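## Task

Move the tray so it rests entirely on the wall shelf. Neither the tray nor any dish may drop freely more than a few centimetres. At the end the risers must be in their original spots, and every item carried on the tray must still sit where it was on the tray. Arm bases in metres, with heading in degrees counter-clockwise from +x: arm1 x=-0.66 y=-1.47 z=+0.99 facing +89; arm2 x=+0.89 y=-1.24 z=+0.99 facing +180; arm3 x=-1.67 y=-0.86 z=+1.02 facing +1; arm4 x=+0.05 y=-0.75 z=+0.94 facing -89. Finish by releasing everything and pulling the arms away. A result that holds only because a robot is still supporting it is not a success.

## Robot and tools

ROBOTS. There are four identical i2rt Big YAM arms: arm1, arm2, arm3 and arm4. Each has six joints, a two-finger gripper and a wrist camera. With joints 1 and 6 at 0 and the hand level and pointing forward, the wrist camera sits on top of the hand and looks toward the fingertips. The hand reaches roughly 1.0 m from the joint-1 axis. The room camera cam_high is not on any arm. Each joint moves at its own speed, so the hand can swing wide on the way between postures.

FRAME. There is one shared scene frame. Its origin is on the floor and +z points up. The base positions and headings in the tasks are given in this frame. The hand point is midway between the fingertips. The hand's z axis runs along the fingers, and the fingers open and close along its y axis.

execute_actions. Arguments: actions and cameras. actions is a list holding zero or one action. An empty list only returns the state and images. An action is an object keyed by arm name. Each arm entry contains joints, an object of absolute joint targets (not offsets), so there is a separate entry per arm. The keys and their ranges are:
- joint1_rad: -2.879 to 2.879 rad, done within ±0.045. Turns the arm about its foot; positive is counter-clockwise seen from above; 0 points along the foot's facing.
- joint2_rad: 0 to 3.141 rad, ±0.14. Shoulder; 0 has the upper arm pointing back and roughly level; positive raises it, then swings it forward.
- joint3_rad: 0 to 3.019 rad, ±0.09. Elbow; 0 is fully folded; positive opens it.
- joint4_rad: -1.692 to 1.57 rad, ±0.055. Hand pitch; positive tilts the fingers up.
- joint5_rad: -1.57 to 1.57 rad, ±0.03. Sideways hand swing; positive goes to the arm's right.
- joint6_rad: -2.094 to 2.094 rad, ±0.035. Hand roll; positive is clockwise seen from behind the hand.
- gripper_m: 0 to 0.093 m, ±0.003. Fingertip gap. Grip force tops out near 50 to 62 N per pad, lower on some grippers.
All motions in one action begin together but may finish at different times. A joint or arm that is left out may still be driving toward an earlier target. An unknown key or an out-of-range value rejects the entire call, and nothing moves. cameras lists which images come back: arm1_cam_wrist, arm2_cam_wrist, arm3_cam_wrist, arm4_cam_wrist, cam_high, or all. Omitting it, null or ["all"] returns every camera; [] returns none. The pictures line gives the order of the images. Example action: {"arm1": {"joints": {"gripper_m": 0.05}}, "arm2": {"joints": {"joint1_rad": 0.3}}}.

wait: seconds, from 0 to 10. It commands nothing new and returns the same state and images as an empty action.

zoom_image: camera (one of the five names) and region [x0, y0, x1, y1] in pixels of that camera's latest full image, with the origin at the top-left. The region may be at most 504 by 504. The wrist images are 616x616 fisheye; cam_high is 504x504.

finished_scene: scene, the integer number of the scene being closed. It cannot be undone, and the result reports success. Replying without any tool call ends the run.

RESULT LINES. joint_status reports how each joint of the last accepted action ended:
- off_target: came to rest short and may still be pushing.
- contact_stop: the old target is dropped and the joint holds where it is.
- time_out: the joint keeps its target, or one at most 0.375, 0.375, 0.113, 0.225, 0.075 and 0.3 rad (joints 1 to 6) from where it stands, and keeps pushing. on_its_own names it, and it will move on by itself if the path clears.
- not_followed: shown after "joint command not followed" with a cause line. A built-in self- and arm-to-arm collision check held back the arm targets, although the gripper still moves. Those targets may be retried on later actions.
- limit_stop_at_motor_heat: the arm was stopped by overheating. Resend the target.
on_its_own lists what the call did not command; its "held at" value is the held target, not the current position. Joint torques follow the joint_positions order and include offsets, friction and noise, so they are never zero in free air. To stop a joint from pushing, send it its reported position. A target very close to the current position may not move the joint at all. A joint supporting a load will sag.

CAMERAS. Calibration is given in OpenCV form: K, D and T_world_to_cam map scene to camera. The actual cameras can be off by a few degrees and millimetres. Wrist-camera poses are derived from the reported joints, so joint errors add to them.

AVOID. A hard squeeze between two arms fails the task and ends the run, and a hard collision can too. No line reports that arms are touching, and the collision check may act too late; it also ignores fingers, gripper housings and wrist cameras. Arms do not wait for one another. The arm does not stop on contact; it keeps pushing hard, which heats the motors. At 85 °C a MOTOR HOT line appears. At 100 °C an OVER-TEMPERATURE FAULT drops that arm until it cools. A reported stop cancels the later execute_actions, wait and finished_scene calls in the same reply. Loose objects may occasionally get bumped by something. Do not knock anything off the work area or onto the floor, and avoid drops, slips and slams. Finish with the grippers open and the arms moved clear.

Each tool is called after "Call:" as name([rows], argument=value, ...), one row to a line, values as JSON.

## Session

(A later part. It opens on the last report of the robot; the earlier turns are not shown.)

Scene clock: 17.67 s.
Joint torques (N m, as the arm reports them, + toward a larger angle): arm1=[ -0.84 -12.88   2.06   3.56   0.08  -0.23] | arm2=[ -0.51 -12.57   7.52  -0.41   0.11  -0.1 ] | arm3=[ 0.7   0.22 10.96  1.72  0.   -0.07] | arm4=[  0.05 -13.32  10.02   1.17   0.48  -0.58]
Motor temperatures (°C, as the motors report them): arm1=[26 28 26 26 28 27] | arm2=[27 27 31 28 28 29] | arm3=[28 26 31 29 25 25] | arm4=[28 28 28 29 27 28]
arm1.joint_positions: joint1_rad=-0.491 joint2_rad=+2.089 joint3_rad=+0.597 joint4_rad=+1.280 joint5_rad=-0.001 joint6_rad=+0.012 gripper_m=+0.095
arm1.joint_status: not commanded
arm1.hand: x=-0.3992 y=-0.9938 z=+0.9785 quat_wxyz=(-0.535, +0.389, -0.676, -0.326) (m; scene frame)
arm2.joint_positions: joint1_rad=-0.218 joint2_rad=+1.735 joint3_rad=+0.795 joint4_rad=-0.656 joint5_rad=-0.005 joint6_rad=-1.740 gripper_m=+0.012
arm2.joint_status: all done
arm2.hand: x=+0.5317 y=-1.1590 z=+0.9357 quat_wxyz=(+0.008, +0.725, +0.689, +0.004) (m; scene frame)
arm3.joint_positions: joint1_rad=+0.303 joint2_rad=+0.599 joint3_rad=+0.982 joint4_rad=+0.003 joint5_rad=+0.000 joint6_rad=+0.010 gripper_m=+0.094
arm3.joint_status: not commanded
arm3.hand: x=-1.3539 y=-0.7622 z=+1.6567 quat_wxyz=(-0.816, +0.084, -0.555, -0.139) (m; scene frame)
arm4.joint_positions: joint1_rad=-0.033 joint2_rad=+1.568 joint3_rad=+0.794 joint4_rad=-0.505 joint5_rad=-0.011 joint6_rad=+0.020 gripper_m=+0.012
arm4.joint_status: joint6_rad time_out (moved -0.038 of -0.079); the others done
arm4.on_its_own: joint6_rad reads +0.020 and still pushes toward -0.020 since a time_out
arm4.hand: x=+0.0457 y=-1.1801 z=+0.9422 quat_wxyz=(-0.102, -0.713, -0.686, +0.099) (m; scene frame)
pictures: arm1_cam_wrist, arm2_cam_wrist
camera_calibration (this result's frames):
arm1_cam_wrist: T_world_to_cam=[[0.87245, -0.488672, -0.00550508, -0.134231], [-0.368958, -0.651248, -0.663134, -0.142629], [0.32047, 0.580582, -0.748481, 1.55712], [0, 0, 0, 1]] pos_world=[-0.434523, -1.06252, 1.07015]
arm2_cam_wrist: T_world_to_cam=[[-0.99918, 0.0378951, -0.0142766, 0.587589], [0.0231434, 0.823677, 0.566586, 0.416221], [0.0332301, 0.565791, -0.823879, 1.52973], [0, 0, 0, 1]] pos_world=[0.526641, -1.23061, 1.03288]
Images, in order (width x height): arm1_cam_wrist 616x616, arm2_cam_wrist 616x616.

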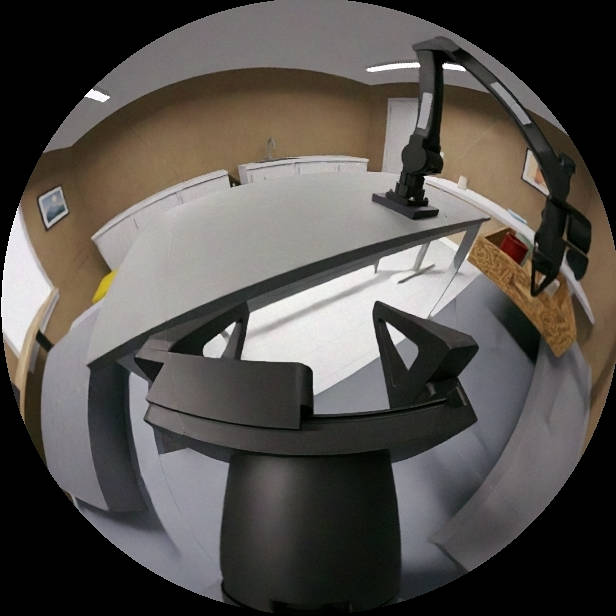

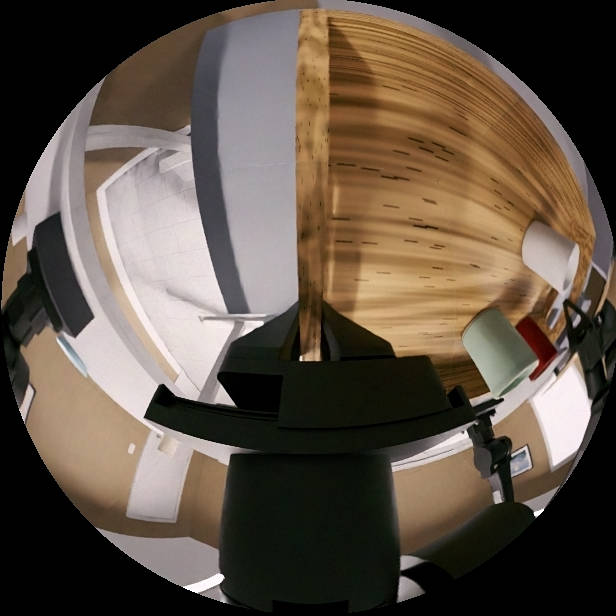

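Fine. Continue; swing arm1's wrist for a better view.

Call:
execute_actions([
  {"arm2":{"joints":{"joint1_rad":-0.04,"joint2_rad":1.69,"joint3_rad":0.865,"joint4_rad":-0.675,"joint6_rad":-1.575}},"arm4":{"joints":{"joint1_rad":-0.08,"joint2_rad":1.672,"joint3_rad":1.07,"joint4_rad":-0.548,"joint6_rad":-0.04}},"arm1":{"joints":{"joint5_rad":1.3,"joint1_rad":-0.3}}},
], cameras=["arm1_cam_wrist"])

Call:
execute_actions([
  {"arm2":{"joints":{"joint1_rad":0.143,"joint2_rad":1.755,"joint3_rad":0.93,"joint4_rad":-0.705,"joint6_rad":-1.392}},"arm4":{"joints":{"joint1_rad":-0.103,"joint2_rad":1.82,"joint3_rad":1.30,"joint4_rad":-0.625,"joint6_rad":-0.064}}},
], cameras=["arm1_cam_wrist"])

Scene clock: 19.53 s.
Joint torques (N m, as the arm reports them, + toward a larger angle): arm1=[ -1.56 -13.08   1.93   2.61   0.29  -0.07] | arm2=[ -1.05 -12.47  10.46  -0.48   0.27   0.  ] | arm3=[ 0.7   0.2  10.97  1.73 -0.01 -0.07] | arm4=[ -0.41 -17.4   10.8    1.38   0.61  -0.38]
Motor temperatures (°C, as the motors report them): arm1=[26 28 26 26 28 27] | arm2=[27 27 31 28 28 29] | arm3=[28 26 31 29 25 25] | arm4=[28 28 28 29 27 28]
arm1.joint_positions: joint1_rad=-0.289 joint2_rad=+2.089 joint3_rad=+0.597 joint4_rad=+1.281 joint5_rad=+1.297 joint6_rad=+0.011 gripper_m=+0.095
arm1.joint_status: all done
arm1.hand: x=-0.3770 y=-1.1176 z=+1.0045 quat_wxyz=(-0.677, +0.057, -0.730, +0.077) (m; scene frame)
arm2.joint_positions: joint1_rad=-0.035 joint2_rad=+1.735 joint3_rad=+0.810 joint4_rad=-0.662 joint5_rad=-0.009 joint6_rad=-1.566 gripper_m=+0.012
arm2.joint_status: all done
arm2.hand: x=+0.5164 y=-1.2266 z=+0.9388 quat_wxyz=(+0.005, +0.722, +0.692, +0.002) (m; scene frame)
arm3.joint_positions: joint1_rad=+0.303 joint2_rad=+0.599 joint3_rad=+0.982 joint4_rad=+0.003 joint5_rad=+0.000 joint6_rad=+0.010 gripper_m=+0.094
arm3.joint_status: not commanded
arm3.hand: x=-1.3539 y=-0.7622 z=+1.6567 quat_wxyz=(-0.816, +0.084, -0.555, -0.139) (m; scene frame)
arm4.joint_positions: joint1_rad=-0.064 joint2_rad=+1.717 joint3_rad=+1.007 joint4_rad=-0.562 joint5_rad=-0.014 joint6_rad=-0.016 gripper_m=+0.012
arm4.joint_status: all done
arm4.hand: x=+0.0293 y=-1.2529 z=+0.9462 quat_wxyz=(-0.102, -0.711, -0.688, +0.103) (m; scene frame)
pictures: arm1_cam_wrist
camera_calibration (this result's frames):
arm1_cam_wrist: T_world_to_cam=[[-0.0278313, -0.977807, 0.20765, -1.31413], [-0.647891, -0.140546, -0.748655, 0.353675], [0.761224, -0.155371, -0.629601, 0.86563], [0, 0, 0, 1]] pos_world=[-0.46637, -1.10076, 1.08266]
Images, in order (width x height): arm1_cam_wrist 616x616.

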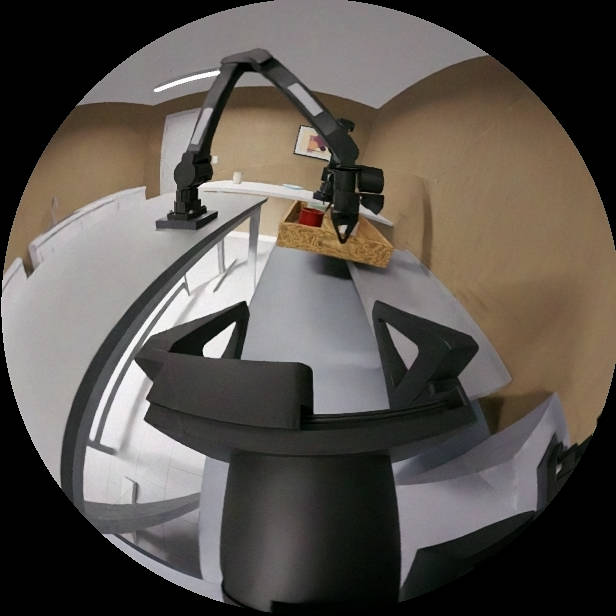

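Scene clock: 20.63 s.
Joint torques (N m, as the arm reports them, + toward a larger angle): arm1=[ -1.29 -13.2    1.75   2.62   0.34  -0.11] | arm2=[ -0.77 -13.58   9.78  -0.68   0.17  -0.05] | arm3=[ 0.68  0.21 10.96  1.72 -0.01 -0.07] | arm4=[ -0.47 -21.37  12.04   1.42   0.74  -0.42]
Motor temperatures (°C, as the motors report them): arm1=[26 28 26 26 28 27] | arm2=[27 27 31 28 28 29] | arm3=[28 26 32 29 25 25] | arm4=[28 28 29 29 27 28]
arm1.joint_positions: joint1_rad=-0.289 joint2_rad=+2.089 joint3_rad=+0.597 joint4_rad=+1.281 joint5_rad=+1.297 joint6_rad=+0.011 gripper_m=+0.095
arm1.joint_status: not commanded
arm1.hand: x=-0.3770 y=-1.1176 z=+1.0045 quat_wxyz=(-0.677, +0.057, -0.730, +0.077) (m; scene frame)
arm2.joint_positions: joint1_rad=+0.146 joint2_rad=+1.800 joint3_rad=+0.884 joint4_rad=-0.688 joint5_rad=-0.006 joint6_rad=-1.379 gripper_m=+0.012
arm2.joint_status: all done
arm2.hand: x=+0.4984 y=-1.2972 z=+0.9316 quat_wxyz=(+0.008, +0.724, +0.690, +0.011) (m; scene frame)
arm3.joint_positions: joint1_rad=+0.303 joint2_rad=+0.599 joint3_rad=+0.982 joint4_rad=+0.003 joint5_rad=+0.000 joint6_rad=+0.010 gripper_m=+0.094
arm3.joint_status: not commanded
arm3.hand: x=-1.3539 y=-0.7622 z=+1.6567 quat_wxyz=(-0.816, +0.084, -0.555, -0.139) (m; scene frame)
arm4.joint_positions: joint1_rad=-0.093 joint2_rad=+1.878 joint3_rad=+1.224 joint4_rad=-0.636 joint5_rad=-0.018 joint6_rad=-0.036 gripper_m=+0.012
arm4.joint_status: all done
arm4.hand: x=+0.0100 y=-1.3180 z=+0.9365 quat_wxyz=(-0.096, -0.715, -0.686, +0.098) (m; scene frame)
pictures: arm1_cam_wrist
camera_calibration (this result's frames):
arm1_cam_wrist: T_world_to_cam=[[-0.0278313, -0.977807, 0.20765, -1.31413], [-0.647891, -0.140546, -0.748655, 0.353675], [0.761224, -0.155371, -0.629601, 0.86563], [0, 0, 0, 1]] pos_world=[-0.46637, -1.10076, 1.08266]
Images, in order (width x height): arm1_cam_wrist 616x616.

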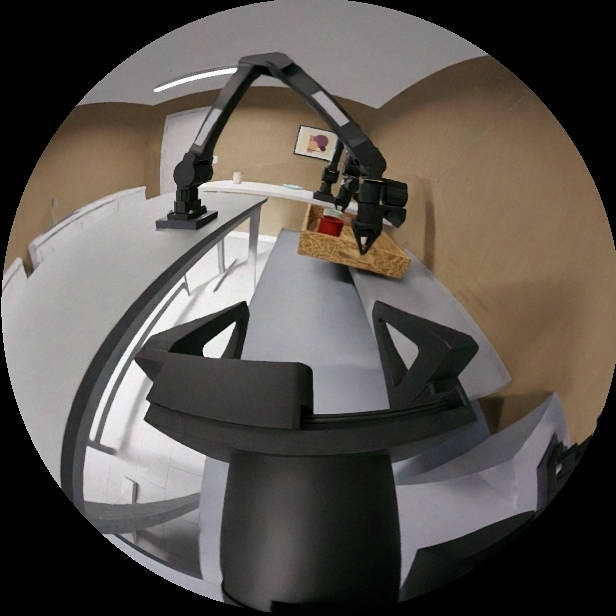

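Call:
execute_actions([
  {"arm2":{"joints":{"joint1_rad":0.30,"joint2_rad":1.793,"joint3_rad":1.04,"joint4_rad":-0.74,"joint6_rad":-1.235}},"arm4":{"joints":{"joint1_rad":-0.117,"joint2_rad":1.955,"joint3_rad":1.575,"joint4_rad":-0.715,"joint6_rad":-0.075}}},
], cameras=[])

Call:
execute_actions([
  {"arm2":{"joints":{"joint1_rad":0.435,"joint2_rad":1.868,"joint3_rad":1.172,"joint4_rad":-0.797,"joint6_rad":-1.10}},"arm4":{"joints":{"joint1_rad":-0.132,"joint2_rad":2.12,"joint3_rad":1.88,"joint4_rad":-0.845,"joint6_rad":-0.09}}},
], cameras=["arm1_cam_wrist","arm4_cam_wrist","arm2_cam_wrist","cam_high"])

Scene clock: 23.13 s.
Joint torques (N m, as the arm reports them, + toward a larger angle): arm1=[ -1.55 -12.83   1.57   2.76   0.29  -0.13] | arm2=[ -1.06 -14.84  11.28  -0.47   0.15   0.02] | arm3=[ 0.71  0.23 10.97  1.73  0.   -0.07] | arm4=[  0.55 -25.05  13.68   1.47   0.65  -0.22]
Motor temperatures (°C, as the motors report them): arm1=[26 28 26 26 28 27] | arm2=[27 27 32 28 28 29] | arm3=[28 26 32 29 25 25] | arm4=[28 28 30 29 27 28]
arm1.joint_positions: joint1_rad=-0.289 joint2_rad=+2.089 joint3_rad=+0.597 joint4_rad=+1.281 joint5_rad=+1.297 joint6_rad=+0.011 gripper_m=+0.095
arm1.joint_status: not commanded
arm1.hand: x=-0.3770 y=-1.1176 z=+1.0045 quat_wxyz=(-0.677, +0.057, -0.730, +0.077) (m; scene frame)
arm2.joint_positions: joint1_rad=+0.306 joint2_rad=+1.845 joint3_rad=+0.980 joint4_rad=-0.728 joint5_rad=-0.005 joint6_rad=-1.230 gripper_m=+0.012
arm2.joint_status: all done
arm2.hand: x=+0.4805 y=-1.3691 z=+0.9363 quat_wxyz=(+0.003, +0.720, +0.694, +0.008) (m; scene frame)
arm3.joint_positions: joint1_rad=+0.303 joint2_rad=+0.599 joint3_rad=+0.982 joint4_rad=+0.003 joint5_rad=+0.000 joint6_rad=+0.010 gripper_m=+0.094
arm3.joint_status: not commanded
arm3.hand: x=-1.3539 y=-0.7622 z=+1.6567 quat_wxyz=(-0.816, +0.084, -0.555, -0.139) (m; scene frame)
arm4.joint_positions: joint1_rad=-0.110 joint2_rad=+2.020 joint3_rad=+1.484 joint4_rad=-0.730 joint5_rad=-0.015 joint6_rad=-0.064 gripper_m=+0.012
arm4.joint_status: joint3_rad time_out (moved +0.260 of +0.351); the others done
arm4.on_its_own: joint3_rad reads +1.484 and still pushes toward +1.575 since a time_out
arm4.hand: x=-0.0080 y=-1.3941 z=+0.9464 quat_wxyz=(-0.100, -0.710, -0.688, +0.110) (m; scene frame)
pictures: none
No camera images: the call's "cameras" was empty. Leave "cameras" out to get every camera's image.

not run: a stop came earlier in this reply.

Call:
execute_actions([
  {"arm2":{"joints":{"joint1_rad":0.433,"joint2_rad":1.862,"joint3_rad":1.182,"joint4_rad":-0.797,"joint6_rad":-1.10}},"arm4":{"joints":{"joint1_rad":-0.132,"joint2_rad":2.125,"joint3_rad":1.90,"joint4_rad":-0.84,"joint6_rad":-0.09}}},
], cameras=["arm1_cam_wrist","arm4_cam_wrist","arm2_cam_wrist","cam_high"])

Scene clock: 25.70 s.
Joint torques (N m, as the arm reports them, + toward a larger angle): arm1=[ -1.75 -12.44   1.69   2.76   0.3   -0.11] | arm2=[ -0.9  -17.09  12.3   -0.42   0.26   0.1 ] | arm3=[ 0.69  0.24 10.97  1.72  0.   -0.07] | arm4=[  0.51 -28.42  15.5    1.56   0.8   -0.18]
Motor temperatures (°C, as the motors report them): arm1=[26 28 26 26 28 27] | arm2=[27 27 33 28 28 29] | arm3=[28 26 32 29 25 25] | arm4=[28 29 31 29 27 28]
arm1.joint_positions: joint1_rad=-0.289 joint2_rad=+2.089 joint3_rad=+0.597 joint4_rad=+1.281 joint5_rad=+1.297 joint6_rad=+0.011 gripper_m=+0.095
arm1.joint_status: not commanded
arm1.hand: x=-0.3770 y=-1.1176 z=+1.0045 quat_wxyz=(-0.677, +0.057, -0.730, +0.077) (m; scene frame)
arm2.joint_positions: joint1_rad=+0.439 joint2_rad=+1.924 joint3_rad=+1.113 joint4_rad=-0.784 joint5_rad=-0.008 joint6_rad=-1.102 gripper_m=+0.012
arm2.joint_status: all done
arm2.hand: x=+0.4640 y=-1.4407 z=+0.9355 quat_wxyz=(+0.004, +0.718, +0.696, +0.010) (m; scene frame)
arm3.joint_positions: joint1_rad=+0.303 joint2_rad=+0.599 joint3_rad=+0.982 joint4_rad=+0.003 joint5_rad=+0.000 joint6_rad=+0.010 gripper_m=+0.094
arm3.joint_status: not commanded
arm3.hand: x=-1.3539 y=-0.7622 z=+1.6567 quat_wxyz=(-0.816, +0.084, -0.555, -0.139) (m; scene frame)
arm4.joint_positions: joint1_rad=-0.126 joint2_rad=+2.197 joint3_rad=+1.789 joint4_rad=-0.857 joint5_rad=-0.018 joint6_rad=-0.084 gripper_m=+0.012
arm4.joint_status: joint3_rad time_out (moved +0.306 of +0.416); the others done
arm4.on_its_own: joint3_rad reads +1.789 and still pushes toward +1.900 since a time_out
arm4.hand: x=-0.0260 y=-1.4666 z=+0.9451 quat_wxyz=(-0.099, -0.708, -0.690, +0.111) (m; scene frame)
pictures: arm1_cam_wrist, arm2_cam_wrist, arm4_cam_wrist, cam_high
camera_calibration (this result's frames):
arm1_cam_wrist: T_world_to_cam=[[-0.0278313, -0.977807, 0.20765, -1.31413], [-0.647891, -0.140546, -0.748655, 0.353675], [0.761224, -0.155371, -0.629601, 0.86563], [0, 0, 0, 1]] pos_world=[-0.46637, -1.10076, 1.08266]
arm2_cam_wrist: T_world_to_cam=[[-0.999675, 0.0193838, -0.0165285, 0.506256], [0.00629168, 0.816614, 0.57715, 0.637742], [0.0246848, 0.576859, -0.816471, 1.70414], [0, 0, 0, 1]] pos_world=[0.460013, -1.51365, 1.03167]
arm4_cam_wrist: T_world_to_cam=[[-0.998771, 0.0449864, 0.0207917, 0.0225816], [0.0492834, 0.945746, 0.321148, 1.08727], [-0.00521636, 0.321778, -0.946801, 1.49331], [0, 0, 0, 1]] pos_world=[-0.0232411, -1.50982, 1.06423]
Images, in order (width x height): arm1_cam_wrist 616x616, arm2_cam_wrist 616x616, arm4_cam_wrist 616x616, cam_high 504x504.

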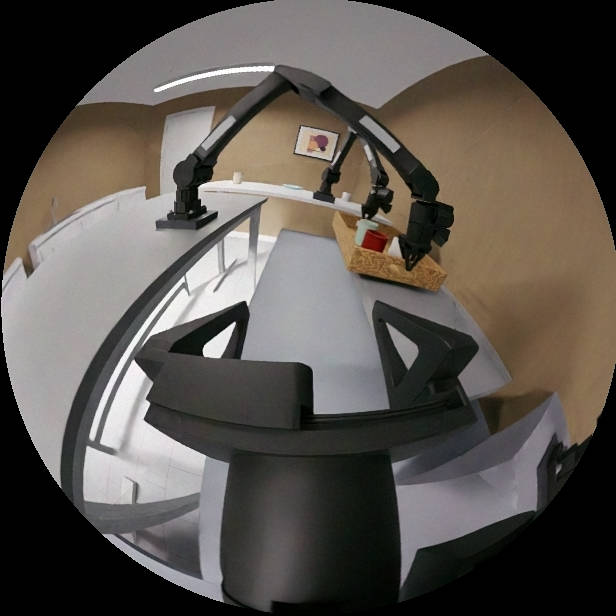

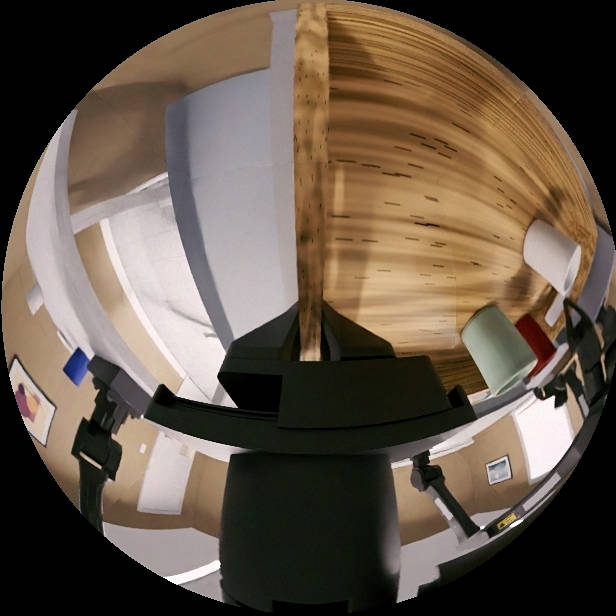

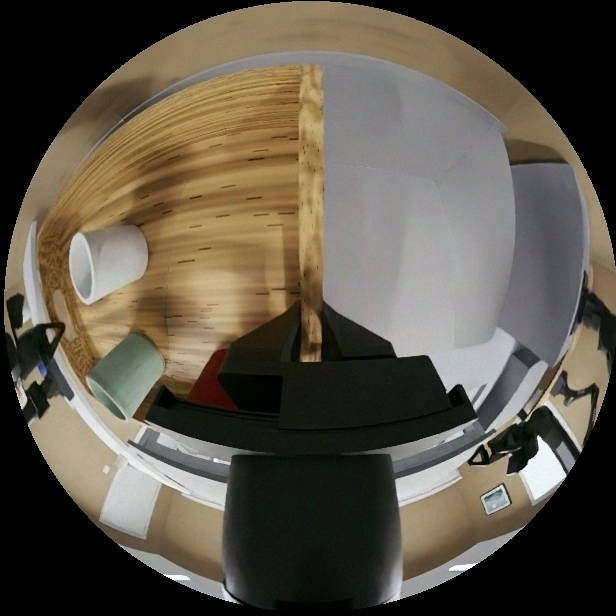

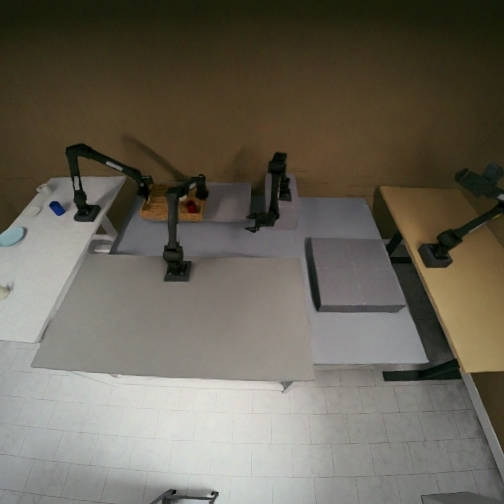

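Call:
execute_actions([
  {"arm2":{"joints":{"joint1_rad":0.545,"joint2_rad":1.945,"joint3_rad":1.355,"joint4_rad":-0.866,"joint6_rad":-0.99}},"arm4":{"joints":{"joint1_rad":-0.14,"joint2_rad":2.34,"joint3_rad":2.33,"joint4_rad":-1.015,"joint6_rad":-0.10}}},
], cameras=["arm1_cam_wrist","cam_high"])

Scene clock: 28.40 s.
Joint torques (N m, as the arm reports them, + toward a larger angle): arm1=[ -1.93 -12.64   1.68   2.81   0.34  -0.16] | arm2=[ -0.89 -19.42  13.49  -0.43   0.44   0.17] | arm3=[ 0.69  0.22 10.97  1.73 -0.01 -0.07] | arm4=[  1.13 -31.95  16.19   1.74   0.68  -0.05]
Motor temperatures (°C, as the motors report them): arm1=[26 28 26 26 28 27] | arm2=[27 28 33 28 28 29] | arm3=[28 26 32 29 25 25] | arm4=[28 30 33 29 27 28]
arm1.joint_positions: joint1_rad=-0.289 joint2_rad=+2.089 joint3_rad=+0.597 joint4_rad=+1.281 joint5_rad=+1.297 joint6_rad=+0.011 gripper_m=+0.095
arm1.joint_status: not commanded
arm1.hand: x=-0.3770 y=-1.1176 z=+1.0045 quat_wxyz=(-0.677, +0.057, -0.730, +0.077) (m; scene frame)
arm2.joint_positions: joint1_rad=+0.549 joint2_rad=+2.018 joint3_rad=+1.277 joint4_rad=-0.854 joint5_rad=-0.012 joint6_rad=-1.001 gripper_m=+0.012
arm2.joint_status: all done
arm2.hand: x=+0.4469 y=-1.5126 z=+0.9348 quat_wxyz=(+0.005, +0.715, +0.699, +0.010) (m; scene frame)
arm3.joint_positions: joint1_rad=+0.303 joint2_rad=+0.599 joint3_rad=+0.982 joint4_rad=+0.003 joint5_rad=+0.000 joint6_rad=+0.010 gripper_m=+0.094
arm3.joint_status: not commanded
arm3.hand: x=-1.3539 y=-0.7622 z=+1.6567 quat_wxyz=(-0.816, +0.084, -0.555, -0.139) (m; scene frame)
arm4.joint_positions: joint1_rad=-0.137 joint2_rad=+2.416 joint3_rad=+2.202 joint4_rad=-1.036 joint5_rad=-0.016 joint6_rad=-0.104 gripper_m=+0.012
arm4.joint_status: joint3_rad time_out (moved +0.413 of +0.541); the others done
arm4.on_its_own: joint3_rad reads +2.202 and still pushes toward +2.314 since a time_out
arm4.hand: x=-0.0439 y=-1.5424 z=+0.9495 quat_wxyz=(-0.101, -0.704, -0.692, +0.119) (m; scene frame)
pictures: arm1_cam_wrist, cam_high
camera_calibration (this result's frames):
arm1_cam_wrist: T_world_to_cam=[[-0.0278313, -0.977807, 0.20765, -1.31413], [-0.647891, -0.140546, -0.748655, 0.353675], [0.761224, -0.155371, -0.629601, 0.86563], [0, 0, 0, 1]] pos_world=[-0.46637, -1.10076, 1.08266]
Images, in order (width x height): arm1_cam_wrist 616x616, cam_high 504x504.

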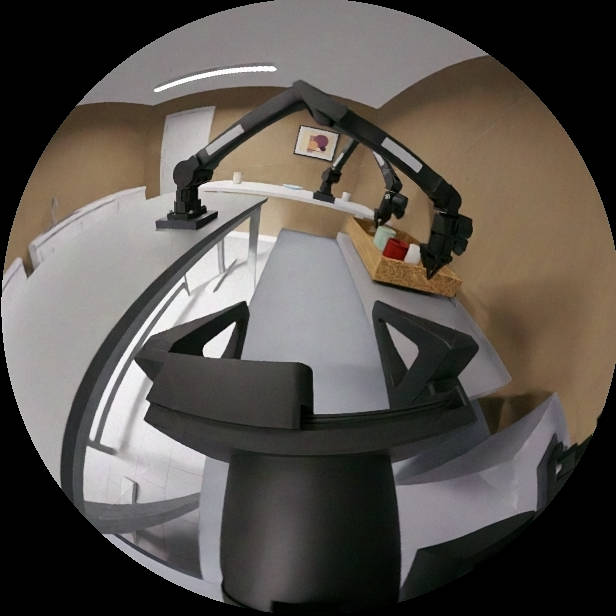

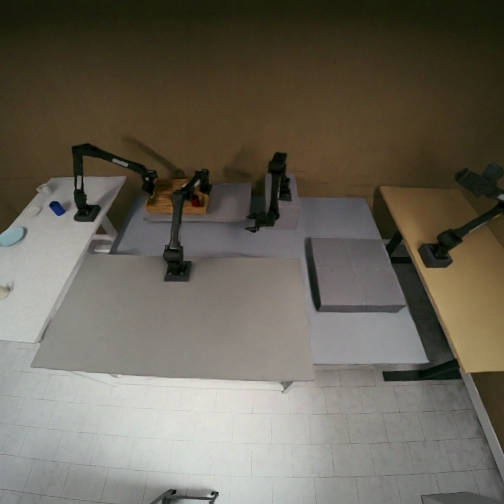

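Lower ~3 cm via q2 with q4 compensation.

Call:
execute_actions([
  {"arm2":{"joints":{"joint2_rad":2.0,"joint4_rad":-0.785}},"arm4":{"joints":{"joint2_rad":2.385,"joint4_rad":-0.96}}},
], cameras=["arm1_cam_wrist"])

Call:
zoom_image(camera="arm1_cam_wrist", region=[320, 190, 490, 320])

Scene clock: 29.57 s.
Joint torques (N m, as the arm reports them, + toward a larger angle): arm1=[ -1.31 -12.67   1.58   2.59   0.25  -0.15] | arm2=[ -0.93 -19.07  13.2    0.12   0.33   0.16] | arm3=[ 0.69  0.19 10.96  1.73  0.   -0.07] | arm4=[  0.7  -31.44  15.92   2.36   0.65  -0.02]
Motor temperatures (°C, as the motors report them): arm1=[26 28 26 26 28 27] | arm2=[27 28 34 28 28 29] | arm3=[28 26 32 29 25 25] | arm4=[28 30 33 29 27 28]
arm1.joint_positions: joint1_rad=-0.289 joint2_rad=+2.089 joint3_rad=+0.597 joint4_rad=+1.281 joint5_rad=+1.297 joint6_rad=+0.011 gripper_m=+0.095
arm1.joint_status: not commanded
arm1.hand: x=-0.3770 y=-1.1176 z=+1.0045 quat_wxyz=(-0.677, +0.057, -0.730, +0.077) (m; scene frame)
arm2.joint_positions: joint1_rad=+0.550 joint2_rad=+2.065 joint3_rad=+1.277 joint4_rad=-0.788 joint5_rad=-0.010 joint6_rad=-1.000 gripper_m=+0.012
arm2.joint_status: all done
arm2.hand: x=+0.4409 y=-1.5158 z=+0.9109 quat_wxyz=(+0.001, +0.715, +0.699, +0.000) (m; scene frame)
arm3.joint_positions: joint1_rad=+0.303 joint2_rad=+0.599 joint3_rad=+0.982 joint4_rad=+0.003 joint5_rad=+0.000 joint6_rad=+0.010 gripper_m=+0.094
arm3.joint_status: not commanded
arm3.hand: x=-1.3539 y=-0.7622 z=+1.6567 quat_wxyz=(-0.816, +0.084, -0.555, -0.139) (m; scene frame)
arm4.joint_positions: joint1_rad=-0.143 joint2_rad=+2.454 joint3_rad=+2.202 joint4_rad=-1.001 joint5_rad=-0.016 joint6_rad=-0.108 gripper_m=+0.012
arm4.joint_status: all done
arm4.on_its_own: joint3_rad reads +2.202 and still pushes toward +2.314 since a time_out
arm4.hand: x=-0.0497 y=-1.5450 z=+0.9227 quat_wxyz=(-0.100, -0.705, -0.692, +0.119) (m; scene frame)
pictures: arm1_cam_wrist
camera_calibration (this result's frames):
arm1_cam_wrist: T_world_to_cam=[[-0.0278313, -0.977807, 0.20765, -1.31413], [-0.647891, -0.140546, -0.748655, 0.353675], [0.761224, -0.155371, -0.629601, 0.86563], [0, 0, 0, 1]] pos_world=[-0.46637, -1.10076, 1.08266]
Images, in order (width x height): arm1_cam_wrist 616x616.

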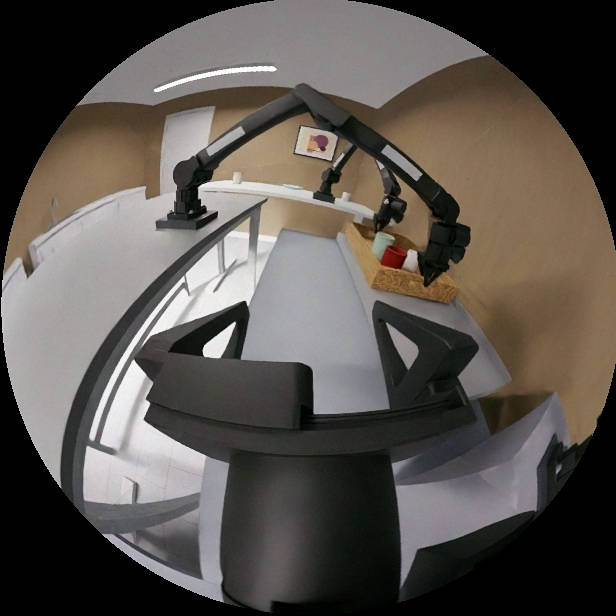

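Region (320, 190, 490, 320) of arm1_cam_wrist's 616x616 image, scaled by 2.965, with more detail than that image has; it fills the top 385 rows of this view, and the rest is white.

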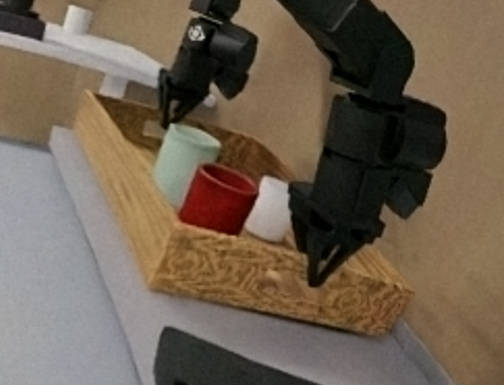

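Call:
execute_actions([
  {"arm2":{"joints":{"joint2_rad":2.06,"joint4_rad":-0.74}},"arm4":{"joints":{"joint2_rad":2.43,"joint4_rad":-0.925}}},
], cameras=[])

Scene clock: 30.50 s.
Joint torques (N m, as the arm reports them, + toward a larger angle): arm1=[ -1.56 -13.03   1.73   2.76   0.34  -0.14] | arm2=[ -1.44 -17.91  12.91   0.19  -0.1    0.16] | arm3=[ 0.69  0.22 10.96  1.72 -0.01 -0.07] | arm4=[  1.45 -28.73  16.07   2.71   0.45   0.08]
Motor temperatures (°C, as the motors report them): arm1=[26 28 26 26 28 27] | arm2=[27 28 34 28 28 29] | arm3=[28 26 33 29 25 25] | arm4=[28 30 33 29 27 28]
arm1.joint_positions: joint1_rad=-0.289 joint2_rad=+2.089 joint3_rad=+0.597 joint4_rad=+1.281 joint5_rad=+1.297 joint6_rad=+0.011 gripper_m=+0.095
arm1.joint_status: not commanded
arm1.hand: x=-0.3770 y=-1.1176 z=+1.0045 quat_wxyz=(-0.677, +0.057, -0.730, +0.077) (m; scene frame)
arm2.joint_positions: joint1_rad=+0.553 joint2_rad=+2.108 joint3_rad=+1.278 joint4_rad=-0.745 joint5_rad=+0.000 joint6_rad=-1.000 gripper_m=+0.012
arm2.joint_status: all done
arm2.hand: x=+0.4399 y=-1.5164 z=+0.8890 quat_wxyz=(-0.004, +0.714, +0.700, +0.002) (m; scene frame)
arm3.joint_positions: joint1_rad=+0.303 joint2_rad=+0.599 joint3_rad=+0.982 joint4_rad=+0.003 joint5_rad=+0.000 joint6_rad=+0.010 gripper_m=+0.094
arm3.joint_status: not commanded
arm3.hand: x=-1.3539 y=-0.7622 z=+1.6567 quat_wxyz=(-0.816, +0.084, -0.555, -0.139) (m; scene frame)
arm4.joint_positions: joint1_rad=-0.143 joint2_rad=+2.468 joint3_rad=+2.202 joint4_rad=-0.976 joint5_rad=-0.010 joint6_rad=-0.116 gripper_m=+0.012
arm4.joint_status: all done
arm4.on_its_own: joint3_rad reads +2.202 and still pushes toward +2.314 since a time_out
arm4.hand: x=-0.0509 y=-1.5485 z=+0.9133 quat_wxyz=(-0.100, -0.702, -0.694, +0.125) (m; scene frame)
pictures: none
No camera images: the call's "cameras" was empty. Leave "cameras" out to get every camera's image.

Touching down. Unload the joints.

Call:
execute_actions([
  {"arm2":{"joints":{"joint2_rad":2.115,"joint3_rad":1.30}},"arm4":{"joints":{"joint2_rad":2.475,"joint3_rad":2.225,"joint4_rad":-0.96}}},
], cameras=["arm1_cam_wrist","arm2_cam_wrist"])

Scene clock: 31.30 s.
Joint torques (N m, as the arm reports them, + toward a larger angle): arm1=[ -0.99 -12.85   1.51   2.79   0.31  -0.08] | arm2=[ -1.33 -14.44   8.44   0.14  -0.1    0.16] | arm3=[ 0.69  0.21 10.97  1.73 -0.01 -0.07] | arm4=[  1.44 -25.32   9.87   1.57   0.45   0.09]
Motor temperatures (°C, as the motors report them): arm1=[26 28 26 26 28 27] | arm2=[27 28 34 28 28 29] | arm3=[28 26 33 29 25 25] | arm4=[28 31 33 29 27 28]
arm1.joint_positions: joint1_rad=-0.289 joint2_rad=+2.089 joint3_rad=+0.597 joint4_rad=+1.281 joint5_rad=+1.297 joint6_rad=+0.011 gripper_m=+0.095
arm1.joint_status: not commanded
arm1.hand: x=-0.3770 y=-1.1176 z=+1.0045 quat_wxyz=(-0.677, +0.057, -0.730, +0.077) (m; scene frame)
arm2.joint_positions: joint1_rad=+0.553 joint2_rad=+2.115 joint3_rad=+1.278 joint4_rad=-0.743 joint5_rad=+0.000 joint6_rad=-1.000 gripper_m=+0.012
arm2.joint_status: all done
arm2.hand: x=+0.4410 y=-1.5157 z=+0.8855 quat_wxyz=(-0.003, +0.714, +0.700, +0.004) (m; scene frame)
arm3.joint_positions: joint1_rad=+0.303 joint2_rad=+0.599 joint3_rad=+0.982 joint4_rad=+0.003 joint5_rad=+0.000 joint6_rad=+0.010 gripper_m=+0.094
arm3.joint_status: not commanded
arm3.hand: x=-1.3539 y=-0.7622 z=+1.6567 quat_wxyz=(-0.816, +0.084, -0.555, -0.139) (m; scene frame)
arm4.joint_positions: joint1_rad=-0.143 joint2_rad=+2.473 joint3_rad=+2.202 joint4_rad=-0.976 joint5_rad=-0.010 joint6_rad=-0.116 gripper_m=+0.012
arm4.joint_status: all done
arm4.hand: x=-0.0508 y=-1.5478 z=+0.9100 quat_wxyz=(-0.099, -0.702, -0.694, +0.124) (m; scene frame)
pictures: arm1_cam_wrist, arm2_cam_wrist
camera_calibration (this result's frames):
arm1_cam_wrist: T_world_to_cam=[[-0.0278313, -0.977807, 0.20765, -1.31413], [-0.647891, -0.140546, -0.748655, 0.353675], [0.761224, -0.155371, -0.629601, 0.86563], [0, 0, 0, 1]] pos_world=[-0.46637, -1.10076, 1.08266]
arm2_cam_wrist: T_world_to_cam=[[-0.999972, 0.00734717, 0.00114584, 0.450118], [0.00665348, 0.81525, 0.579071, 0.724021], [0.00332039, 0.579063, -0.815276, 1.71884], [0, 0, 0, 1]] pos_world=[0.439581, -1.58888, 0.981557]
Images, in order (width x height): arm1_cam_wrist 616x616, arm2_cam_wrist 616x616.

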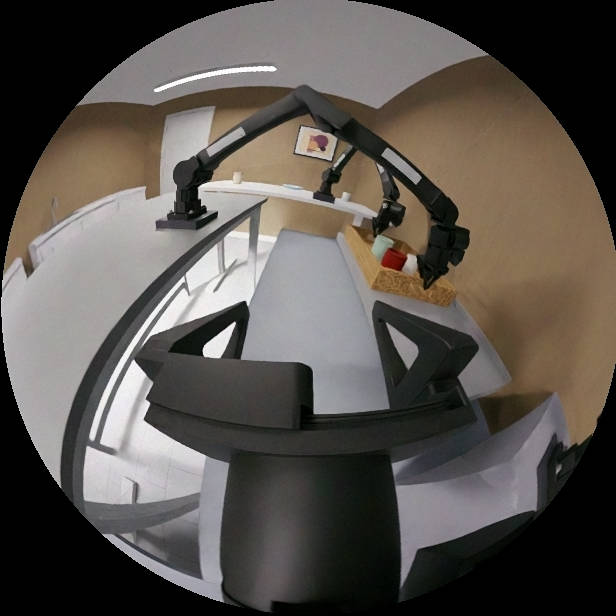

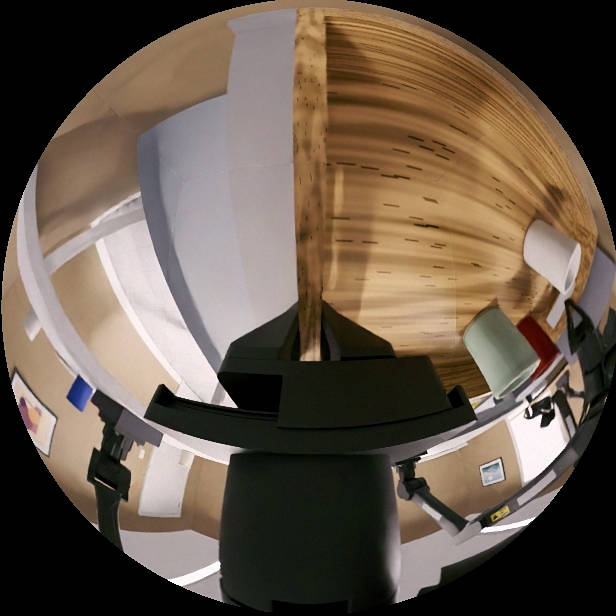

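Call:
execute_actions([
  {"arm2":{"joints":{"gripper_m":0.07}},"arm4":{"joints":{"gripper_m":0.045}}},
], cameras=[])

Call:
execute_actions([
  {"arm2":{"joints":{"joint2_rad":1.5,"joint4_rad":-1.3}},"arm4":{"joints":{"joint2_rad":1.9}}},
], cameras=["arm1_cam_wrist","arm2_cam_wrist","cam_high"])

Call:
zoom_image(camera="arm1_cam_wrist", region=[320, 190, 490, 320])

Scene clock: 32.30 s.
Joint torques (N m, as the arm reports them, + toward a larger angle): arm1=[ -0.72 -12.45   1.67   2.81   0.28  -0.14] | arm2=[ -1.36 -14.38   8.38   0.16  -0.09   0.16] | arm3=[ 0.67  0.22 10.97  1.73  0.   -0.07] | arm4=[  1.59 -25.43   9.68   1.63   0.21   0.03]
Motor temperatures (°C, as the motors report them): arm1=[26 28 26 26 28 27] | arm2=[27 28 34 28 28 29] | arm3=[28 26 33 29 25 25] | arm4=[28 31 33 29 27 28]
arm1.joint_positions: joint1_rad=-0.289 joint2_rad=+2.089 joint3_rad=+0.597 joint4_rad=+1.281 joint5_rad=+1.297 joint6_rad=+0.011 gripper_m=+0.095
arm1.joint_status: not commanded
arm1.hand: x=-0.3770 y=-1.1176 z=+1.0045 quat_wxyz=(-0.677, +0.057, -0.730, +0.077) (m; scene frame)
arm2.joint_positions: joint1_rad=+0.552 joint2_rad=+2.115 joint3_rad=+1.278 joint4_rad=-0.743 joint5_rad=+0.000 joint6_rad=-1.000 gripper_m=+0.070
arm2.joint_status: all done
arm2.hand: x=+0.4408 y=-1.5154 z=+0.8855 quat_wxyz=(-0.003, +0.714, +0.700, +0.004) (m; scene frame)
arm3.joint_positions: joint1_rad=+0.303 joint2_rad=+0.599 joint3_rad=+0.982 joint4_rad=+0.003 joint5_rad=+0.000 joint6_rad=+0.010 gripper_m=+0.094
arm3.joint_status: not commanded
arm3.hand: x=-1.3539 y=-0.7622 z=+1.6567 quat_wxyz=(-0.816, +0.084, -0.555, -0.139) (m; scene frame)
arm4.joint_positions: joint1_rad=-0.143 joint2_rad=+2.472 joint3_rad=+2.202 joint4_rad=-0.971 joint5_rad=-0.004 joint6_rad=-0.108 gripper_m=+0.045
arm4.joint_status: all done
arm4.hand: x=-0.0517 y=-1.5489 z=+0.9112 quat_wxyz=(-0.099, -0.705, -0.691, +0.127) (m; scene frame)
pictures: none
No camera images: the call's "cameras" was empty. Leave "cameras" out to get every camera's image.

Scene clock: 34.53 s.
Joint torques (N m, as the arm reports them, + toward a larger angle): arm1=[ -1.33 -12.98   1.94   2.44   0.35  -0.12] | arm2=[-1.11 -8.7  11.37 -0.14 -0.1   0.16] | arm3=[ 0.68  0.2  10.96  1.72 -0.01 -0.07] | arm4=[  1.45 -18.63   9.27   1.84   0.21   0.  ]
Motor temperatures (°C, as the motors report them): arm1=[26 28 26 26 28 27] | arm2=[27 28 34 28 28 29] | arm3=[28 26 33 29 25 25] | arm4=[28 31 33 29 27 28]
arm1.joint_positions: joint1_rad=-0.289 joint2_rad=+2.089 joint3_rad=+0.597 joint4_rad=+1.281 joint5_rad=+1.297 joint6_rad=+0.011 gripper_m=+0.095
arm1.joint_status: not commanded
arm1.hand: x=-0.3770 y=-1.1176 z=+1.0045 quat_wxyz=(-0.677, +0.057, -0.730, +0.077) (m; scene frame)
arm2.joint_positions: joint1_rad=+0.552 joint2_rad=+1.490 joint3_rad=+1.278 joint4_rad=-1.293 joint5_rad=+0.000 joint6_rad=-1.000 gripper_m=+0.070
arm2.joint_status: all done
arm2.hand: x=+0.5115 y=-1.4746 z=+1.1833 quat_wxyz=(-0.011, +0.714, +0.699, -0.033) (m; scene frame)
arm3.joint_positions: joint1_rad=+0.303 joint2_rad=+0.599 joint3_rad=+0.982 joint4_rad=+0.003 joint5_rad=+0.000 joint6_rad=+0.010 gripper_m=+0.094
arm3.joint_status: not commanded
arm3.hand: x=-1.3539 y=-0.7622 z=+1.6567 quat_wxyz=(-0.816, +0.084, -0.555, -0.139) (m; scene frame)
arm4.joint_positions: joint1_rad=-0.143 joint2_rad=+1.889 joint3_rad=+2.220 joint4_rad=-0.960 joint5_rad=-0.004 joint6_rad=-0.108 gripper_m=+0.045
arm4.joint_status: all done
arm4.hand: x=-0.0437 y=-1.5090 z=+1.3818 quat_wxyz=(-0.278, -0.637, -0.626, +0.355) (m; scene frame)
pictures: arm1_cam_wrist, arm2_cam_wrist, cam_high
camera_calibration (this result's frames):
arm1_cam_wrist: T_world_to_cam=[[-0.0278313, -0.977807, 0.20765, -1.31413], [-0.647891, -0.140546, -0.748655, 0.353675], [0.761224, -0.155371, -0.629601, 0.86563], [0, 0, 0, 1]] pos_world=[-0.46637, -1.10076, 1.08266]
arm2_cam_wrist: T_world_to_cam=[[-0.997813, 0.00887065, 0.0654948, 0.445026], [0.043195, 0.837559, 0.544637, 0.57252], [-0.0500245, 0.546275, -0.836111, 1.94118], [0, 0, 0, 1]] pos_world=[0.516429, -1.54389, 1.28208]
Images, in order (width x height): arm1_cam_wrist 616x616, arm2_cam_wrist 616x616, cam_high 504x504.

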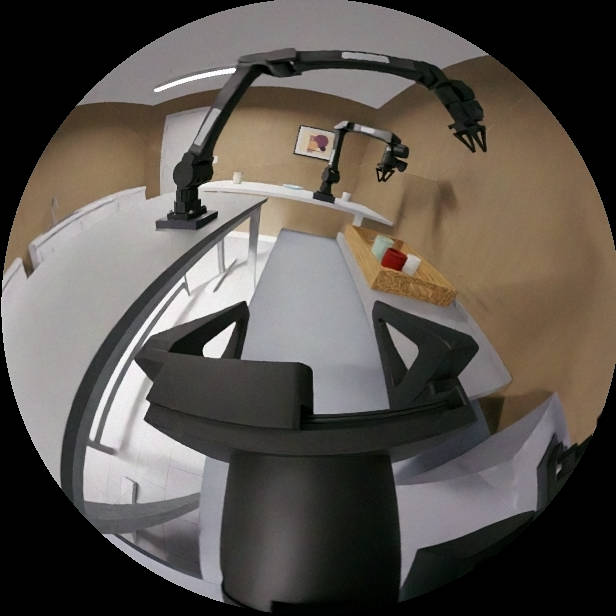

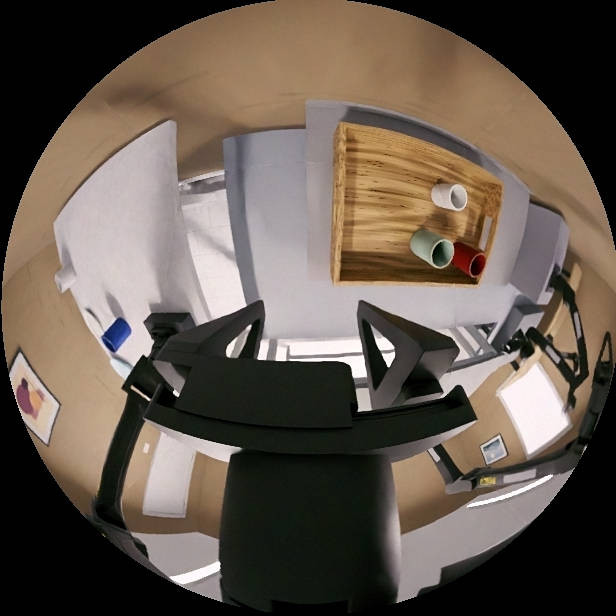

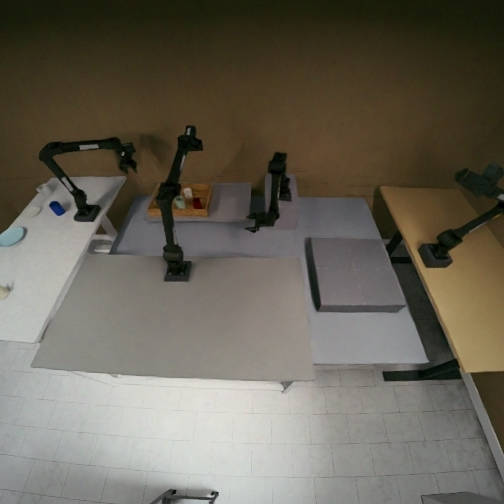

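Region (320, 190, 490, 320) of arm1_cam_wrist's 616x616 image, scaled by 2.965, with more detail than that image has; it fills the top 385 rows of this view, and the rest is white.

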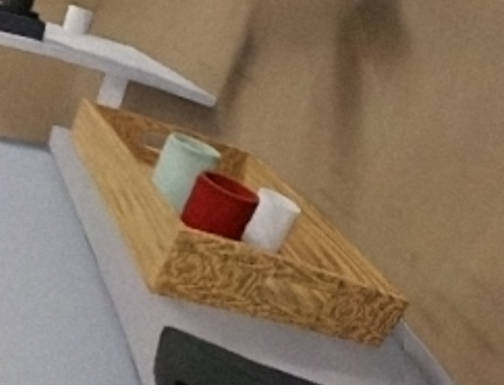

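Call:
finished_scene(scene=1)

The scene is finished: the task was done.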